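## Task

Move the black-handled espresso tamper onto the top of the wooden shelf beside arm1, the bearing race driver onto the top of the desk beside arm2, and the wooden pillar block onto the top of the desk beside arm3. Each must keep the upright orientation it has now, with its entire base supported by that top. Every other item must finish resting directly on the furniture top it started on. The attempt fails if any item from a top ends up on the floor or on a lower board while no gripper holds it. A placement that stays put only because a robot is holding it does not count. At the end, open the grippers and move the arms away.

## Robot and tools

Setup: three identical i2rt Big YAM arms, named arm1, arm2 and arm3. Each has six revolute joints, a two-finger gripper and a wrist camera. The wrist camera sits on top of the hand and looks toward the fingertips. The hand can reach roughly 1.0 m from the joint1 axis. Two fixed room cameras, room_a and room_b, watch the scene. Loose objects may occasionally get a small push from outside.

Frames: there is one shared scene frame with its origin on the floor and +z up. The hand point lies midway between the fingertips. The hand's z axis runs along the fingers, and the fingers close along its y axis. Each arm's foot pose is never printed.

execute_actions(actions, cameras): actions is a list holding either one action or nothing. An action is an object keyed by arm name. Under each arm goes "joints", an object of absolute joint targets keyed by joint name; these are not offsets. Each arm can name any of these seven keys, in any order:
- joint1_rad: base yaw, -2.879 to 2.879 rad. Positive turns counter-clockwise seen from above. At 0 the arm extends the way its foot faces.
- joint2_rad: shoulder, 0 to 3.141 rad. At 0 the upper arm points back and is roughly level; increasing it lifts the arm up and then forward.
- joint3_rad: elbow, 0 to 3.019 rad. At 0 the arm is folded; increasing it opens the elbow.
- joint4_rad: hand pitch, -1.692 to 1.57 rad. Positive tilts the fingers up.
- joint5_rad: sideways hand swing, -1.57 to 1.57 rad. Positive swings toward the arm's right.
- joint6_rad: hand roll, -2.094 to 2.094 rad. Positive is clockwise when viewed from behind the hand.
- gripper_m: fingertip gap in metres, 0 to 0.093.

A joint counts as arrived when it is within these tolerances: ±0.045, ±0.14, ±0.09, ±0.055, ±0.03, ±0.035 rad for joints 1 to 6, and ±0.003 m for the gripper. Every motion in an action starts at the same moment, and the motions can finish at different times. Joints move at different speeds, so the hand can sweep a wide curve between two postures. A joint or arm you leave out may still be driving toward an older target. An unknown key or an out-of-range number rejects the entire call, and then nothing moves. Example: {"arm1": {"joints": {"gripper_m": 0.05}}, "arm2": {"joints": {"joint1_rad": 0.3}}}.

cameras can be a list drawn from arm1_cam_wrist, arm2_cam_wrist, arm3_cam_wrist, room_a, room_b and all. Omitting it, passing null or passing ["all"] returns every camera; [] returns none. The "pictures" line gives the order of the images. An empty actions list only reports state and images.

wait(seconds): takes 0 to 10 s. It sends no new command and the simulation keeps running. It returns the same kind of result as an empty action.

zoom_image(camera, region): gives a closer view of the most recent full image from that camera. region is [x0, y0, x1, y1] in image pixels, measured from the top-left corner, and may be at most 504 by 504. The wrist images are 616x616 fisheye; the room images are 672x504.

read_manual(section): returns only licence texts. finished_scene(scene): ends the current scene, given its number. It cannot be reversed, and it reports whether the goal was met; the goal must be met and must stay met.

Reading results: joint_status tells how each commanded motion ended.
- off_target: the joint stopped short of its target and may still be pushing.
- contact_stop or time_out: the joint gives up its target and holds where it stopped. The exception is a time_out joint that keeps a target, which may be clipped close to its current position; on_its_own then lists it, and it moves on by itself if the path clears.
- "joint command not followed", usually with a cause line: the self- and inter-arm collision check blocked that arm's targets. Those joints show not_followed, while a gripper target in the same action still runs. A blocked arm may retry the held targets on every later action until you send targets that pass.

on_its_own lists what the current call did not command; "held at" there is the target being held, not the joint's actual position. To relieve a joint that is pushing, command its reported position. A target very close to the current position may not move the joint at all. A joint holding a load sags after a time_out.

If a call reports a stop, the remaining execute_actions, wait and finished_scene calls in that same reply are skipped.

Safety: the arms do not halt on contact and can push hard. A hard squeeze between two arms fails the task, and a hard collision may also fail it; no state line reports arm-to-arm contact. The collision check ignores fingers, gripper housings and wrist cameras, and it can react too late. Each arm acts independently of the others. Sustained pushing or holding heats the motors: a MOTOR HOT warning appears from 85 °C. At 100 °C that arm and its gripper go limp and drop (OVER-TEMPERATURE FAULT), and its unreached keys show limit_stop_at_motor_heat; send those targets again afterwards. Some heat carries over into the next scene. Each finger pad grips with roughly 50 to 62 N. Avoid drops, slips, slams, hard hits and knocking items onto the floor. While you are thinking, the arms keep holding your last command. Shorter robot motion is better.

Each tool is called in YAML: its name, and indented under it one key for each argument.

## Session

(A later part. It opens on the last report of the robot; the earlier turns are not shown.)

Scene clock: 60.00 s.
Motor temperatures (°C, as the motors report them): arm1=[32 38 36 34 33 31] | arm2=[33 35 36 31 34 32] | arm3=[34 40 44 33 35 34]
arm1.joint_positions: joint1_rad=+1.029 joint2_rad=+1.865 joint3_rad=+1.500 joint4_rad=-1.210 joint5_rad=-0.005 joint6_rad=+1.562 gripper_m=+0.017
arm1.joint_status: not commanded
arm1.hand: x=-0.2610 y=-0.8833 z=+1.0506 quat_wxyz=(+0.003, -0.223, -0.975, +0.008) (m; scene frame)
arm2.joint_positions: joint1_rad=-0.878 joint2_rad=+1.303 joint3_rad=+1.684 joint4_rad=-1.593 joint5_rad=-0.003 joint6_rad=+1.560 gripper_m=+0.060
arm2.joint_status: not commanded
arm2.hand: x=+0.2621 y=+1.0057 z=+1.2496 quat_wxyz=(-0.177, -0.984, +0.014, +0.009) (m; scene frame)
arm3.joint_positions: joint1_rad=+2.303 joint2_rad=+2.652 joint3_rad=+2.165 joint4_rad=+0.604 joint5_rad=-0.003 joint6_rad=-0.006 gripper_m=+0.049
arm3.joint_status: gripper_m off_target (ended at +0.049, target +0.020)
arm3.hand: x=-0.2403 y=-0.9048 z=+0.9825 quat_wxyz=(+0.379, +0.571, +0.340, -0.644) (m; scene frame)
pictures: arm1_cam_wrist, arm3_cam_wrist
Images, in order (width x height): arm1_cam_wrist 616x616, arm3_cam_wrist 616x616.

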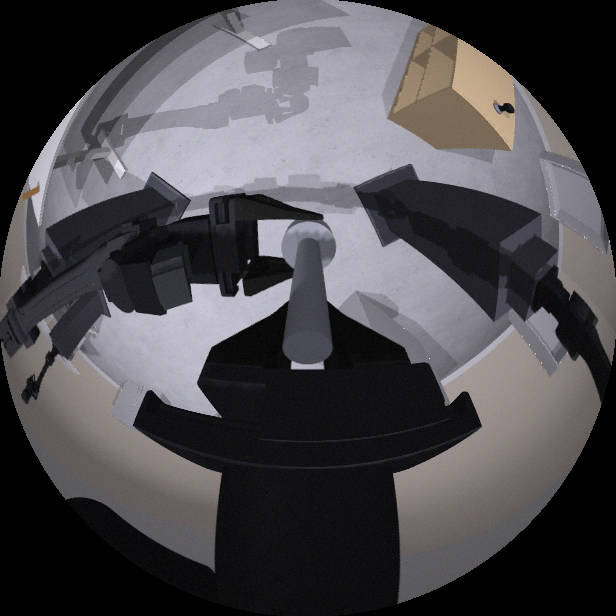

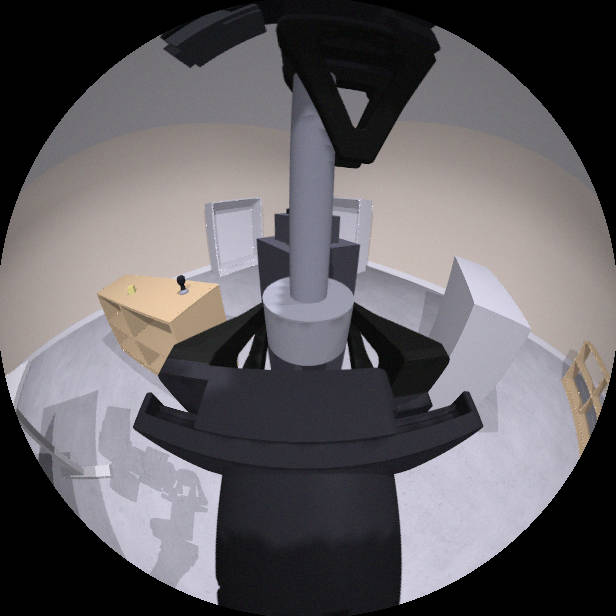

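execute_actions:
  actions:
    - {"arm1":{"joints":{"gripper_m":0.045}}}
  cameras: []

execute_actions:
  actions:
    - {"arm1":{"joints":{"joint2_rad":1.65,"joint4_rad":-1.36}}}
  cameras: ["arm3_cam_wrist"]

execute_actions:
  actions:
    - {"arm3":{"joints":{"joint1_rad":-0.33}},"arm1":{"joints":{"joint2_rad":1.2}}}
  cameras: []

execute_actions:
  actions:
    - {"arm2":{"joints":{"joint2_rad":1.72,"joint3_rad":1.87,"joint4_rad":-1.67}}}
  cameras: ["arm2_cam_wrist","arm3_cam_wrist","room_a"]

Scene clock: 61.13 s.
Motor temperatures (°C, as the motors report them): arm1=[32 38 36 34 33 31] | arm2=[33 35 36 31 34 32] | arm3=[34 41 44 33 35 34]
arm1.joint_positions: joint1_rad=+1.029 joint2_rad=+1.832 joint3_rad=+1.500 joint4_rad=-1.210 joint5_rad=-0.004 joint6_rad=+1.562 gripper_m=+0.045
arm1.joint_status: all done
arm1.hand: x=-0.2604 y=-0.8822 z=+1.0684 quat_wxyz=(-0.001, -0.223, -0.975, -0.008) (m; scene frame)
arm2.joint_positions: joint1_rad=-0.878 joint2_rad=+1.303 joint3_rad=+1.684 joint4_rad=-1.593 joint5_rad=-0.003 joint6_rad=+1.560 gripper_m=+0.060
arm2.joint_status: not commanded
arm2.hand: x=+0.2621 y=+1.0057 z=+1.2496 quat_wxyz=(-0.177, -0.984, +0.014, +0.009) (m; scene frame)
arm3.joint_positions: joint1_rad=+2.303 joint2_rad=+2.692 joint3_rad=+2.165 joint4_rad=+0.604 joint5_rad=-0.003 joint6_rad=-0.006 gripper_m=+0.049
arm3.joint_status: not commanded
arm3.hand: x=-0.2393 y=-0.9030 z=+0.9450 quat_wxyz=(+0.372, +0.584, +0.348, -0.633) (m; scene frame)
pictures: none
No camera images: the call's "cameras" was empty. Leave "cameras" out to get every camera's image.

Scene clock: 62.37 s.
Motor temperatures (°C, as the motors report them): arm1=[32 38 36 34 33 31] | arm2=[33 35 36 31 34 32] | arm3=[34 41 44 33 35 34]
arm1.joint_positions: joint1_rad=+1.029 joint2_rad=+1.651 joint3_rad=+1.500 joint4_rad=-1.350 joint5_rad=-0.004 joint6_rad=+1.562 gripper_m=+0.045
arm1.joint_status: all done
arm1.hand: x=-0.2772 y=-0.9159 z=+1.1600 quat_wxyz=(-0.006, -0.223, -0.974, -0.028) (m; scene frame)
arm2.joint_positions: joint1_rad=-0.878 joint2_rad=+1.303 joint3_rad=+1.684 joint4_rad=-1.593 joint5_rad=-0.003 joint6_rad=+1.560 gripper_m=+0.060
arm2.joint_status: not commanded
arm2.hand: x=+0.2621 y=+1.0057 z=+1.2496 quat_wxyz=(-0.177, -0.984, +0.014, +0.009) (m; scene frame)
arm3.joint_positions: joint1_rad=+2.303 joint2_rad=+2.692 joint3_rad=+2.165 joint4_rad=+0.604 joint5_rad=-0.003 joint6_rad=-0.006 gripper_m=+0.049
arm3.joint_status: not commanded
arm3.hand: x=-0.2393 y=-0.9030 z=+0.9450 quat_wxyz=(+0.372, +0.584, +0.348, -0.633) (m; scene frame)
pictures: arm3_cam_wrist
Images, in order (width x height): arm3_cam_wrist 616x616.

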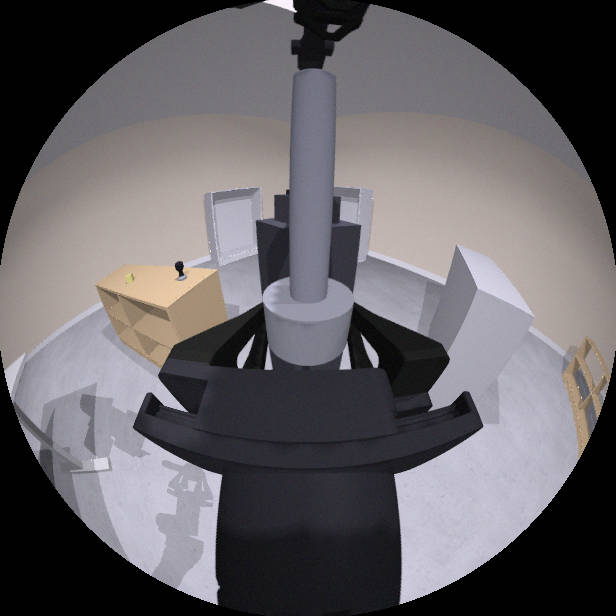

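Scene clock: 65.30 s.
Motor temperatures (°C, as the motors report them): arm1=[32 38 37 34 33 31] | arm2=[33 35 36 31 34 32] | arm3=[34 42 45 33 35 33]
arm1.joint_positions: joint1_rad=+1.029 joint2_rad=+1.212 joint3_rad=+1.500 joint4_rad=-1.351 joint5_rad=-0.004 joint6_rad=+1.562 gripper_m=+0.045
arm1.joint_status: all done
arm1.hand: x=-0.3104 y=-0.9818 z=+1.3639 quat_wxyz=(-0.056, -0.215, -0.945, -0.239) (m; scene frame)
arm2.joint_positions: joint1_rad=-0.878 joint2_rad=+1.303 joint3_rad=+1.684 joint4_rad=-1.593 joint5_rad=-0.003 joint6_rad=+1.560 gripper_m=+0.060
arm2.joint_status: not commanded
arm2.hand: x=+0.2621 y=+1.0057 z=+1.2496 quat_wxyz=(-0.177, -0.984, +0.014, +0.009) (m; scene frame)
arm3.joint_positions: joint1_rad=-0.320 joint2_rad=+2.692 joint3_rad=+2.165 joint4_rad=+0.599 joint5_rad=+0.001 joint6_rad=+0.000 gripper_m=+0.049
arm3.joint_status: all done
arm3.hand: x=+0.2168 y=+0.9118 z=+0.9439 quat_wxyz=(-0.514, +0.485, -0.479, -0.521) (m; scene frame)
pictures: none
No camera images: the call's "cameras" was empty. Leave "cameras" out to get every camera's image.

Scene clock: 66.77 s.
Motor temperatures (°C, as the motors report them): arm1=[32 37 37 34 33 31] | arm2=[33 35 36 31 34 32] | arm3=[34 42 46 33 35 33]
arm1.joint_positions: joint1_rad=+1.029 joint2_rad=+1.212 joint3_rad=+1.500 joint4_rad=-1.351 joint5_rad=-0.004 joint6_rad=+1.562 gripper_m=+0.045
arm1.joint_status: not commanded
arm1.hand: x=-0.3104 y=-0.9818 z=+1.3639 quat_wxyz=(-0.056, -0.215, -0.945, -0.239) (m; scene frame)
arm2.joint_positions: joint1_rad=-0.878 joint2_rad=+1.709 joint3_rad=+1.845 joint4_rad=-1.660 joint5_rad=-0.003 joint6_rad=+1.560 gripper_m=+0.060
arm2.joint_status: all done
arm2.hand: x=+0.2564 y=+0.9034 z=+1.1264 quat_wxyz=(-0.022, -1.000, +0.016, +0.005) (m; scene frame)
arm3.joint_positions: joint1_rad=-0.320 joint2_rad=+2.692 joint3_rad=+2.165 joint4_rad=+0.599 joint5_rad=+0.001 joint6_rad=+0.000 gripper_m=+0.049
arm3.joint_status: not commanded
arm3.hand: x=+0.2168 y=+0.9118 z=+0.9439 quat_wxyz=(-0.514, +0.485, -0.479, -0.521) (m; scene frame)
pictures: arm2_cam_wrist, arm3_cam_wrist, room_a
Images, in order (width x height): arm2_cam_wrist 616x616, arm3_cam_wrist 616x616, room_a 672x504.

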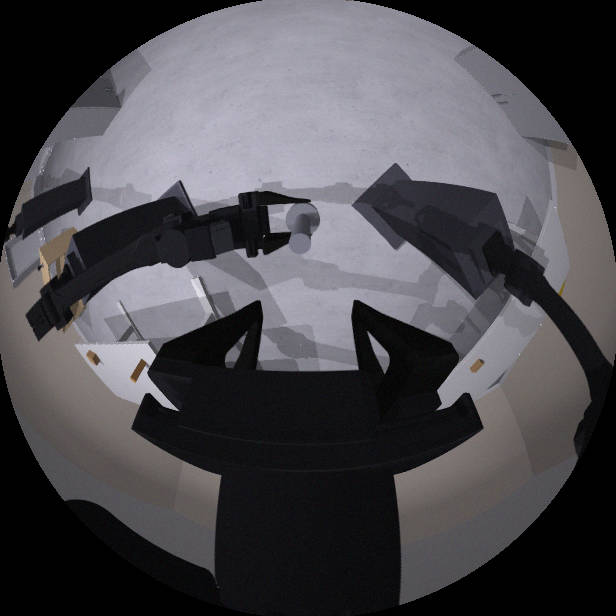

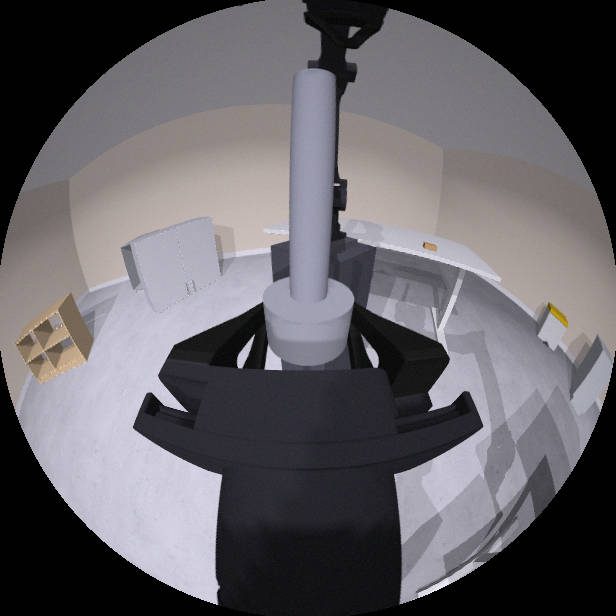

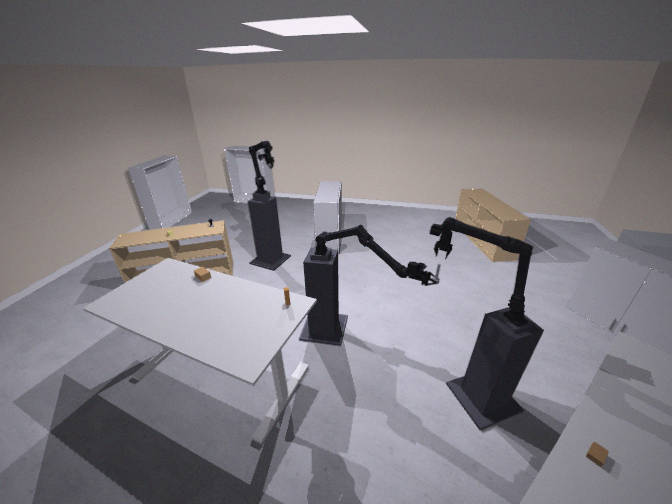

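execute_actions:
  actions:
    - {"arm2":{"joints":{"joint1_rad":-0.915,"joint2_rad":1.765,"joint3_rad":1.70,"joint4_rad":-1.49}}}
  cameras: ["arm2_cam_wrist","arm3_cam_wrist"]

Scene clock: 67.90 s.
Motor temperatures (°C, as the motors report them): arm1=[32 37 37 34 33 31] | arm2=[33 35 36 31 34 32] | arm3=[34 42 46 33 35 33]
arm1.joint_positions: joint1_rad=+1.029 joint2_rad=+1.212 joint3_rad=+1.500 joint4_rad=-1.351 joint5_rad=-0.004 joint6_rad=+1.562 gripper_m=+0.045
arm1.joint_status: not commanded
arm1.hand: x=-0.3104 y=-0.9818 z=+1.3639 quat_wxyz=(-0.056, -0.215, -0.945, -0.239) (m; scene frame)
arm2.joint_positions: joint1_rad=-0.914 joint2_rad=+1.767 joint3_rad=+1.707 joint4_rad=-1.501 joint5_rad=-0.003 joint6_rad=+1.560 gripper_m=+0.060
arm2.joint_status: all done
arm2.hand: x=+0.2352 y=+0.8898 z=+1.0442 quat_wxyz=(-0.004, -0.999, +0.034, +0.004) (m; scene frame)
arm3.joint_positions: joint1_rad=-0.320 joint2_rad=+2.692 joint3_rad=+2.165 joint4_rad=+0.599 joint5_rad=+0.001 joint6_rad=+0.000 gripper_m=+0.049
arm3.joint_status: not commanded
arm3.hand: x=+0.2168 y=+0.9118 z=+0.9439 quat_wxyz=(-0.514, +0.485, -0.479, -0.521) (m; scene frame)
pictures: arm2_cam_wrist, arm3_cam_wrist
Images, in order (width x height): arm2_cam_wrist 616x616, arm3_cam_wrist 616x616.

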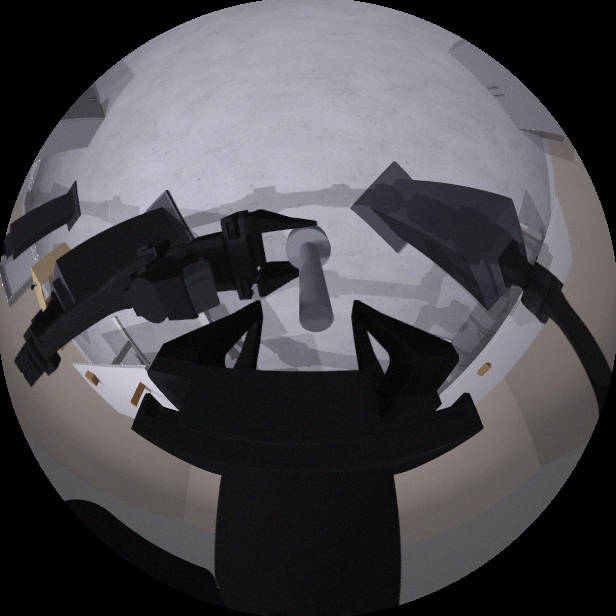

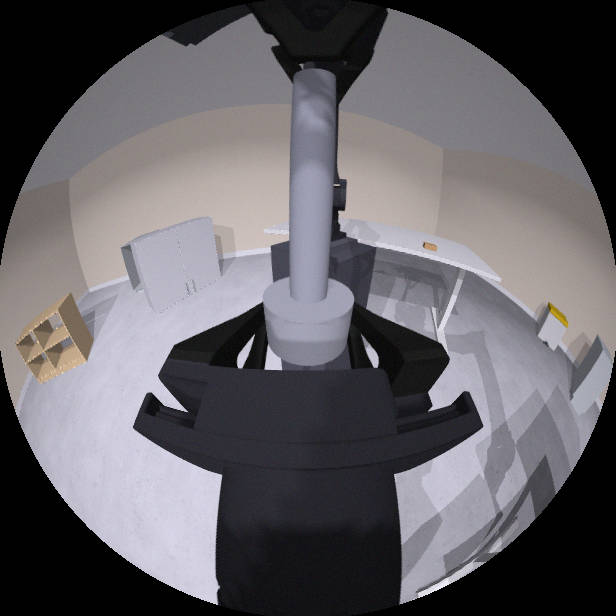

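execute_actions:
  actions:
    - {"arm2":{"joints":{"joint2_rad":1.79,"joint3_rad":1.64,"joint4_rad":-1.39}}}
  cameras: ["arm2_cam_wrist"]

execute_actions:
  actions:
    - {"arm2":{"joints":{"gripper_m":0}}}
  cameras: ["arm2_cam_wrist","arm3_cam_wrist"]

Scene clock: 68.83 s.
Motor temperatures (°C, as the motors report them): arm1=[32 37 37 34 33 31] | arm2=[33 35 36 31 34 32] | arm3=[34 42 46 33 35 33]
arm1.joint_positions: joint1_rad=+1.029 joint2_rad=+1.212 joint3_rad=+1.500 joint4_rad=-1.351 joint5_rad=-0.004 joint6_rad=+1.562 gripper_m=+0.045
arm1.joint_status: not commanded
arm1.hand: x=-0.3104 y=-0.9818 z=+1.3639 quat_wxyz=(-0.056, -0.215, -0.945, -0.239) (m; scene frame)
arm2.joint_positions: joint1_rad=-0.914 joint2_rad=+1.779 joint3_rad=+1.652 joint4_rad=-1.401 joint5_rad=-0.003 joint6_rad=+1.560 gripper_m=+0.060
arm2.joint_status: all done
arm2.hand: x=+0.2341 y=+0.8800 z=+1.0172 quat_wxyz=(-0.020, -0.999, +0.034, +0.005) (m; scene frame)
arm3.joint_positions: joint1_rad=-0.320 joint2_rad=+2.692 joint3_rad=+2.165 joint4_rad=+0.599 joint5_rad=+0.001 joint6_rad=+0.000 gripper_m=+0.049
arm3.joint_status: not commanded
arm3.hand: x=+0.2168 y=+0.9118 z=+0.9439 quat_wxyz=(-0.514, +0.485, -0.479, -0.521) (m; scene frame)
pictures: arm2_cam_wrist
Images, in order (width x height): arm2_cam_wrist 616x616.

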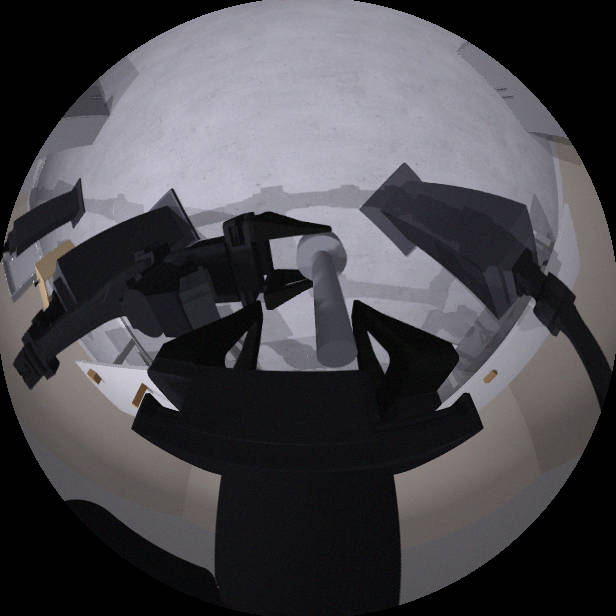

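Scene clock: 69.47 s.
Motor temperatures (°C, as the motors report them): arm1=[32 37 37 34 33 31] | arm2=[33 36 36 31 34 32] | arm3=[34 43 46 33 35 33]
arm1.joint_positions: joint1_rad=+1.029 joint2_rad=+1.212 joint3_rad=+1.500 joint4_rad=-1.351 joint5_rad=-0.004 joint6_rad=+1.562 gripper_m=+0.045
arm1.joint_status: not commanded
arm1.hand: x=-0.3104 y=-0.9818 z=+1.3639 quat_wxyz=(-0.056, -0.215, -0.945, -0.239) (m; scene frame)
arm2.joint_positions: joint1_rad=-0.914 joint2_rad=+1.779 joint3_rad=+1.647 joint4_rad=-1.409 joint5_rad=-0.001 joint6_rad=+1.561 gripper_m=+0.020
arm2.joint_status: gripper_m off_target (ended at +0.020, target +0.000)
arm2.hand: x=+0.2341 y=+0.8834 z=+1.0150 quat_wxyz=(-0.013, -0.999, +0.035, +0.005) (m; scene frame)
arm3.joint_positions: joint1_rad=-0.320 joint2_rad=+2.693 joint3_rad=+2.165 joint4_rad=+0.598 joint5_rad=+0.001 joint6_rad=+0.002 gripper_m=+0.049
arm3.joint_status: not commanded
arm3.hand: x=+0.2168 y=+0.9118 z=+0.9426 quat_wxyz=(-0.513, +0.485, -0.480, -0.521) (m; scene frame)
pictures: arm2_cam_wrist, arm3_cam_wrist
Images, in order (width x height): arm2_cam_wrist 616x616, arm3_cam_wrist 616x616.

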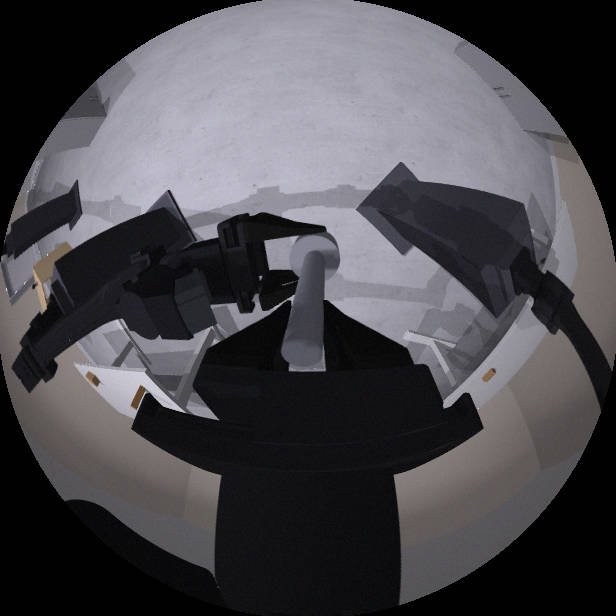

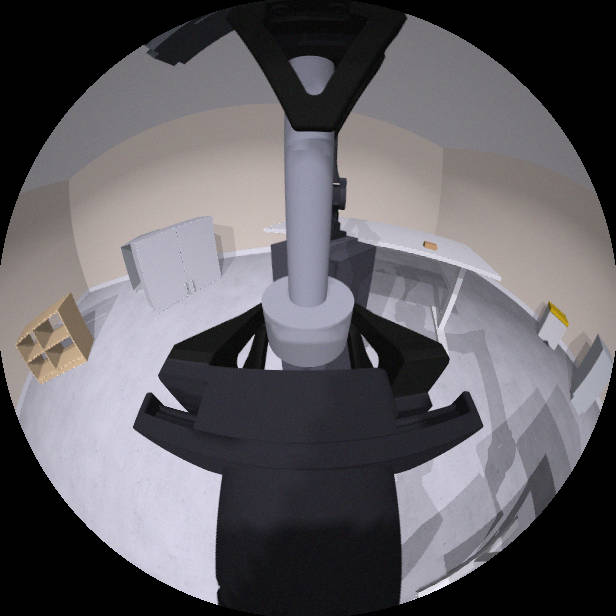

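execute_actions:
  actions:
    - {"arm3":{"joints":{"gripper_m":0.093}}}
  cameras: []

execute_actions:
  actions:
    - {"arm3":{"joints":{"joint2_rad":2.3,"joint3_rad":1.39,"joint4_rad":0.94}},"arm2":{"joints":{"joint2_rad":1.7,"joint4_rad":-1.5}}}
  cameras: ["arm2_cam_wrist"]

execute_actions:
  actions:
    - {"arm2":{"joints":{"joint1_rad":1.66}},"arm3":{"joints":{"joint2_rad":1.5,"joint3_rad":1.0,"joint4_rad":0.5}}}
  cameras: []

execute_actions:
  actions:
    - {"arm2":{"joints":{"joint2_rad":2.14,"joint3_rad":1.87,"joint4_rad":-1.26}}}
  cameras: ["arm2_cam_wrist","room_a"]

Scene clock: 70.47 s.
Motor temperatures (°C, as the motors report them): arm1=[32 37 37 34 33 31] | arm2=[33 36 36 31 34 32] | arm3=[34 43 46 33 35 33]
arm1.joint_positions: joint1_rad=+1.029 joint2_rad=+1.212 joint3_rad=+1.500 joint4_rad=-1.351 joint5_rad=-0.004 joint6_rad=+1.562 gripper_m=+0.045
arm1.joint_status: not commanded
arm1.hand: x=-0.3104 y=-0.9818 z=+1.3639 quat_wxyz=(-0.056, -0.215, -0.945, -0.239) (m; scene frame)
arm2.joint_positions: joint1_rad=-0.914 joint2_rad=+1.801 joint3_rad=+1.639 joint4_rad=-1.399 joint5_rad=-0.001 joint6_rad=+1.561 gripper_m=+0.019
arm2.joint_status: not commanded
arm2.hand: x=+0.2339 y=+0.8823 z=+1.0003 quat_wxyz=(-0.003, -0.999, +0.035, +0.005) (m; scene frame)
arm3.joint_positions: joint1_rad=-0.320 joint2_rad=+2.688 joint3_rad=+2.167 joint4_rad=+0.606 joint5_rad=+0.001 joint6_rad=+0.003 gripper_m=+0.093
arm3.joint_status: all done
arm3.hand: x=+0.2168 y=+0.9123 z=+0.9503 quat_wxyz=(-0.517, +0.481, -0.476, -0.525) (m; scene frame)
pictures: none
No camera images: the call's "cameras" was empty. Leave "cameras" out to get every camera's image.

Scene clock: 72.13 s.
Motor temperatures (°C, as the motors report them): arm1=[32 37 37 34 33 31] | arm2=[33 36 36 31 34 32] | arm3=[34 43 46 33 35 33]
arm1.joint_positions: joint1_rad=+1.029 joint2_rad=+1.212 joint3_rad=+1.500 joint4_rad=-1.351 joint5_rad=-0.004 joint6_rad=+1.562 gripper_m=+0.045
arm1.joint_status: not commanded
arm1.hand: x=-0.3104 y=-0.9818 z=+1.3639 quat_wxyz=(-0.056, -0.215, -0.945, -0.239) (m; scene frame)
arm2.joint_positions: joint1_rad=-0.914 joint2_rad=+1.707 joint3_rad=+1.635 joint4_rad=-1.491 joint5_rad=-0.001 joint6_rad=+1.561 gripper_m=+0.019
arm2.joint_status: all done
arm2.hand: x=+0.2368 y=+0.9124 z=+1.0472 quat_wxyz=(-0.002, -0.999, +0.035, +0.005) (m; scene frame)
arm3.joint_positions: joint1_rad=-0.320 joint2_rad=+2.300 joint3_rad=+1.385 joint4_rad=+0.941 joint5_rad=+0.001 joint6_rad=+0.003 gripper_m=+0.093
arm3.joint_status: all done
arm3.hand: x=+0.2190 y=+0.7475 z=+0.9553 quat_wxyz=(-0.503, +0.496, -0.491, -0.510) (m; scene frame)
pictures: arm2_cam_wrist
Images, in order (width x height): arm2_cam_wrist 616x616.

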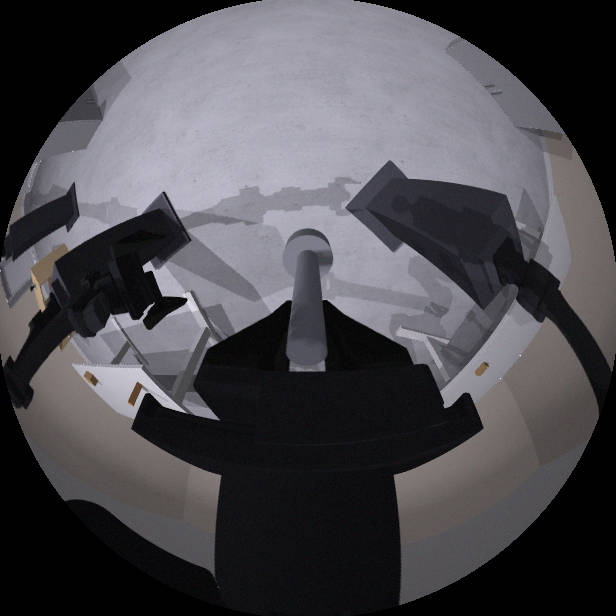

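Scene clock: 74.67 s.
Motor temperatures (°C, as the motors report them): arm1=[32 37 38 34 33 31] | arm2=[33 36 36 31 34 32] | arm3=[34 42 45 33 35 33]
arm1.joint_positions: joint1_rad=+1.029 joint2_rad=+1.212 joint3_rad=+1.500 joint4_rad=-1.351 joint5_rad=-0.004 joint6_rad=+1.562 gripper_m=+0.045
arm1.joint_status: not commanded
arm1.hand: x=-0.3104 y=-0.9818 z=+1.3639 quat_wxyz=(-0.056, -0.215, -0.945, -0.239) (m; scene frame)
arm2.joint_positions: joint1_rad=+1.667 joint2_rad=+1.726 joint3_rad=+1.635 joint4_rad=-1.491 joint5_rad=-0.003 joint6_rad=+1.561 gripper_m=+0.019
arm2.joint_status: all done
arm2.hand: x=+0.5916 y=+1.8556 z=+1.0374 quat_wxyz=(+0.009, -0.310, -0.951, +0.005) (m; scene frame)
arm3.joint_positions: joint1_rad=-0.320 joint2_rad=+1.474 joint3_rad=+1.013 joint4_rad=+0.509 joint5_rad=+0.001 joint6_rad=+0.003 gripper_m=+0.093
arm3.joint_status: all done
arm3.hand: x=+0.2212 y=+0.5845 z=+1.2404 quat_wxyz=(-0.508, +0.490, -0.485, -0.516) (m; scene frame)
pictures: none
No camera images: the call's "cameras" was empty. Leave "cameras" out to get every camera's image.

Scene clock: 76.03 s.
Motor temperatures (°C, as the motors report them): arm1=[32 36 38 34 33 31] | arm2=[33 36 36 31 34 32] | arm3=[34 42 45 33 35 33]
arm1.joint_positions: joint1_rad=+1.029 joint2_rad=+1.212 joint3_rad=+1.500 joint4_rad=-1.351 joint5_rad=-0.004 joint6_rad=+1.562 gripper_m=+0.045
arm1.joint_status: not commanded
arm1.hand: x=-0.3104 y=-0.9818 z=+1.3639 quat_wxyz=(-0.056, -0.215, -0.945, -0.239) (m; scene frame)
arm2.joint_positions: joint1_rad=+1.666 joint2_rad=+2.172 joint3_rad=+1.826 joint4_rad=-1.265 joint5_rad=-0.003 joint6_rad=+1.561 gripper_m=+0.019
arm2.joint_status: all done
arm2.hand: x=+0.6593 y=+1.9493 z=+0.8523 quat_wxyz=(+0.013, -0.310, -0.951, +0.019) (m; scene frame)
arm3.joint_positions: joint1_rad=-0.320 joint2_rad=+1.474 joint3_rad=+1.013 joint4_rad=+0.509 joint5_rad=+0.001 joint6_rad=+0.003 gripper_m=+0.093
arm3.joint_status: not commanded
arm3.hand: x=+0.2212 y=+0.5845 z=+1.2404 quat_wxyz=(-0.508, +0.490, -0.485, -0.516) (m; scene frame)
pictures: arm2_cam_wrist, room_a
Images, in order (width x height): arm2_cam_wrist 616x616, room_a 672x504.

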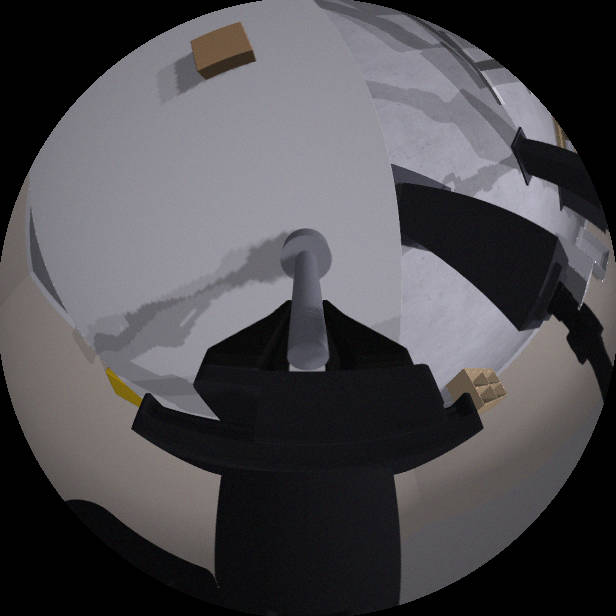

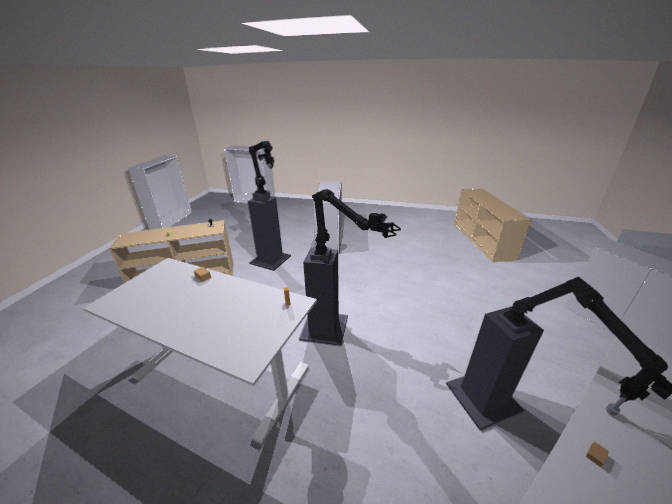

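execute_actions:
  actions:
    - {"arm2":{"joints":{"joint2_rad":2.2,"joint4_rad":-1.18}}}
  cameras: ["arm2_cam_wrist"]

execute_actions:
  actions:
    - {"arm2":{"joints":{"gripper_m":0.093}}}
  cameras: []

execute_actions:
  actions:
    - {"arm2":{"joints":{"joint2_rad":1.9,"joint4_rad":-1.45}}}

Scene clock: 76.80 s.
Motor temperatures (°C, as the motors report them): arm1=[32 36 38 34 33 31] | arm2=[33 36 36 31 34 32] | arm3=[34 41 45 33 35 33]
arm1.joint_positions: joint1_rad=+1.029 joint2_rad=+1.212 joint3_rad=+1.500 joint4_rad=-1.351 joint5_rad=-0.004 joint6_rad=+1.562 gripper_m=+0.045
arm1.joint_status: not commanded
arm1.hand: x=-0.3104 y=-0.9818 z=+1.3639 quat_wxyz=(-0.056, -0.215, -0.945, -0.239) (m; scene frame)
arm2.joint_positions: joint1_rad=+1.666 joint2_rad=+2.191 joint3_rad=+1.826 joint4_rad=-1.193 joint5_rad=-0.002 joint6_rad=+1.561 gripper_m=+0.019
arm2.joint_status: all done
arm2.hand: x=+0.6685 y=+1.9619 z=+0.8401 quat_wxyz=(+0.005, -0.310, -0.951, -0.006) (m; scene frame)
arm3.joint_positions: joint1_rad=-0.320 joint2_rad=+1.474 joint3_rad=+1.013 joint4_rad=+0.509 joint5_rad=+0.001 joint6_rad=+0.003 gripper_m=+0.093
arm3.joint_status: not commanded
arm3.hand: x=+0.2212 y=+0.5845 z=+1.2404 quat_wxyz=(-0.508, +0.490, -0.485, -0.516) (m; scene frame)
pictures: arm2_cam_wrist
Images, in order (width x height): arm2_cam_wrist 616x616.

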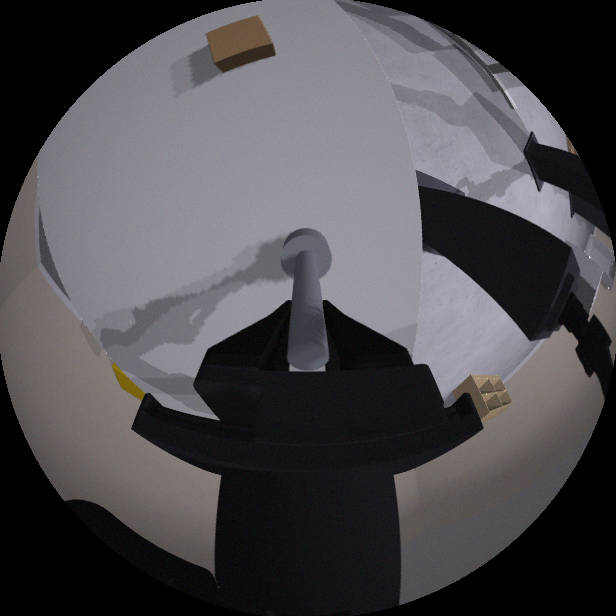

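Scene clock: 77.50 s.
Motor temperatures (°C, as the motors report them): arm1=[32 36 38 34 33 31] | arm2=[33 36 36 31 34 32] | arm3=[34 41 45 33 35 33]
arm1.joint_positions: joint1_rad=+1.029 joint2_rad=+1.212 joint3_rad=+1.500 joint4_rad=-1.351 joint5_rad=-0.004 joint6_rad=+1.562 gripper_m=+0.045
arm1.joint_status: not commanded
arm1.hand: x=-0.3104 y=-0.9818 z=+1.3639 quat_wxyz=(-0.056, -0.215, -0.945, -0.239) (m; scene frame)
arm2.joint_positions: joint1_rad=+1.666 joint2_rad=+2.191 joint3_rad=+1.826 joint4_rad=-1.191 joint5_rad=-0.002 joint6_rad=+1.561 gripper_m=+0.093
arm2.joint_status: all done
arm2.hand: x=+0.6688 y=+1.9622 z=+0.8401 quat_wxyz=(+0.004, -0.310, -0.951, -0.007) (m; scene frame)
arm3.joint_positions: joint1_rad=-0.320 joint2_rad=+1.474 joint3_rad=+1.013 joint4_rad=+0.509 joint5_rad=+0.001 joint6_rad=+0.003 gripper_m=+0.093
arm3.joint_status: not commanded
arm3.hand: x=+0.2212 y=+0.5845 z=+1.2404 quat_wxyz=(-0.508, +0.490, -0.485, -0.516) (m; scene frame)
pictures: none
No camera images: the call's "cameras" was empty. Leave "cameras" out to get every camera's image.

Scene clock: 78.97 s.
Motor temperatures (°C, as the motors report them): arm1=[32 36 38 34 33 31] | arm2=[33 37 36 31 34 32] | arm3=[34 41 45 33 35 33]
arm1.joint_positions: joint1_rad=+1.029 joint2_rad=+1.212 joint3_rad=+1.500 joint4_rad=-1.351 joint5_rad=-0.004 joint6_rad=+1.562 gripper_m=+0.045
arm1.joint_status: not commanded
arm1.hand: x=-0.3104 y=-0.9818 z=+1.3639 quat_wxyz=(-0.056, -0.215, -0.945, -0.239) (m; scene frame)
arm2.joint_positions: joint1_rad=+1.666 joint2_rad=+1.896 joint3_rad=+1.853 joint4_rad=-1.440 joint5_rad=-0.002 joint6_rad=+1.561 gripper_m=+0.093
arm2.joint_status: all done
arm2.hand: x=+0.6427 y=+1.9238 z=+1.0299 quat_wxyz=(-0.007, -0.310, -0.950, -0.042) (m; scene frame)
arm3.joint_positions: joint1_rad=-0.320 joint2_rad=+1.474 joint3_rad=+1.013 joint4_rad=+0.509 joint5_rad=+0.001 joint6_rad=+0.003 gripper_m=+0.093
arm3.joint_status: not commanded
arm3.hand: x=+0.2212 y=+0.5845 z=+1.2404 quat_wxyz=(-0.508, +0.490, -0.485, -0.516) (m; scene frame)
pictures: arm1_cam_wrist, arm2_cam_wrist, arm3_cam_wrist, room_a, room_b
Images, in order (width x height): arm1_cam_wrist 616x616, arm2_cam_wrist 616x616, arm3_cam_wrist 616x616, room_a 672x504, room_b 672x504.

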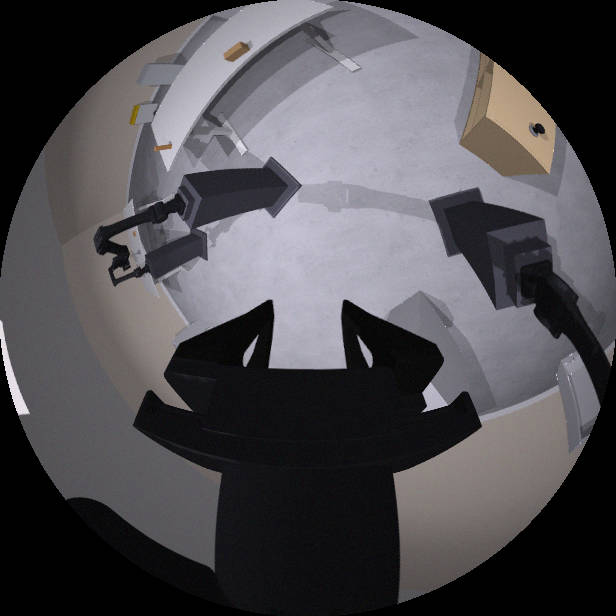

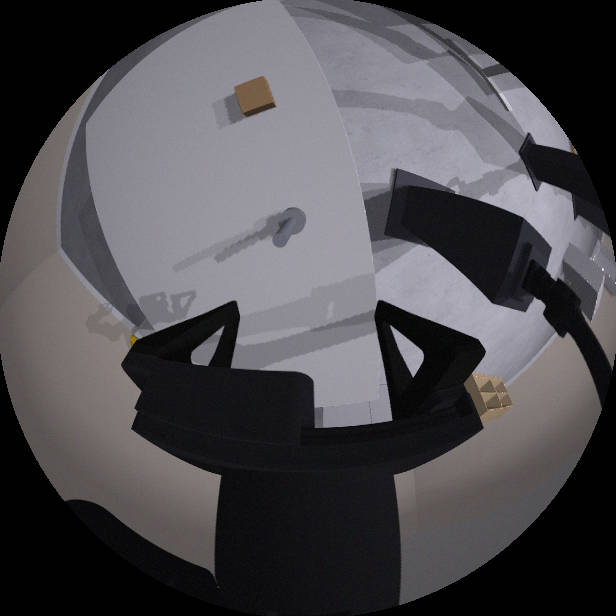

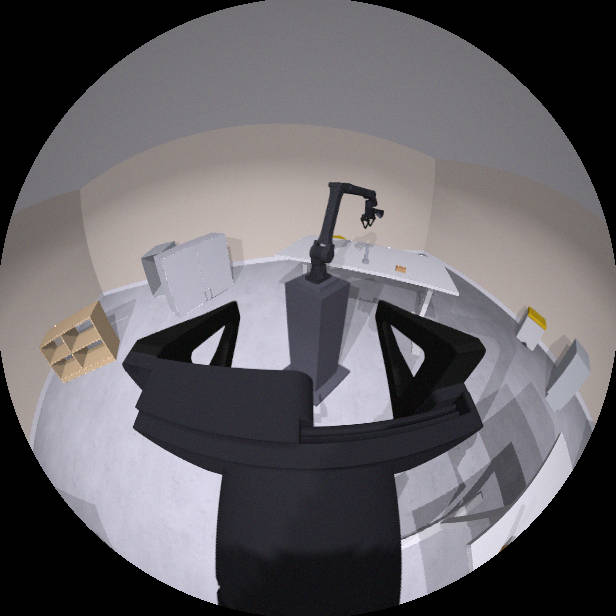

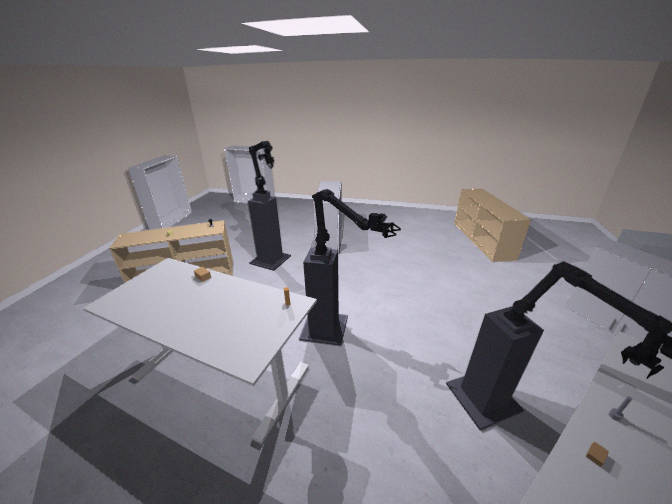

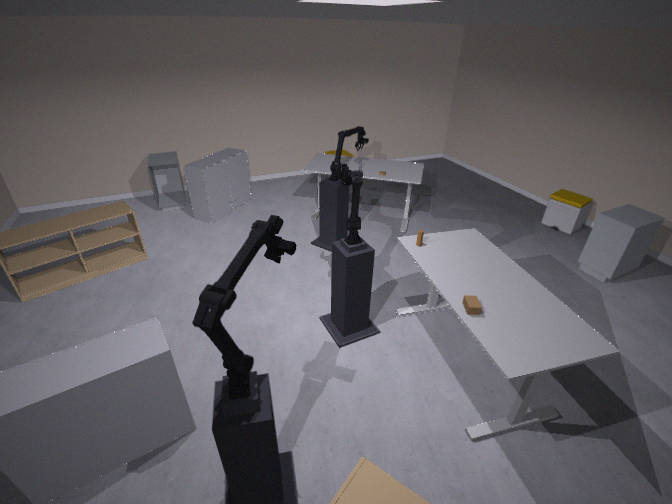

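finished_scene:
  scene: 1

The scene is finished: the task was done.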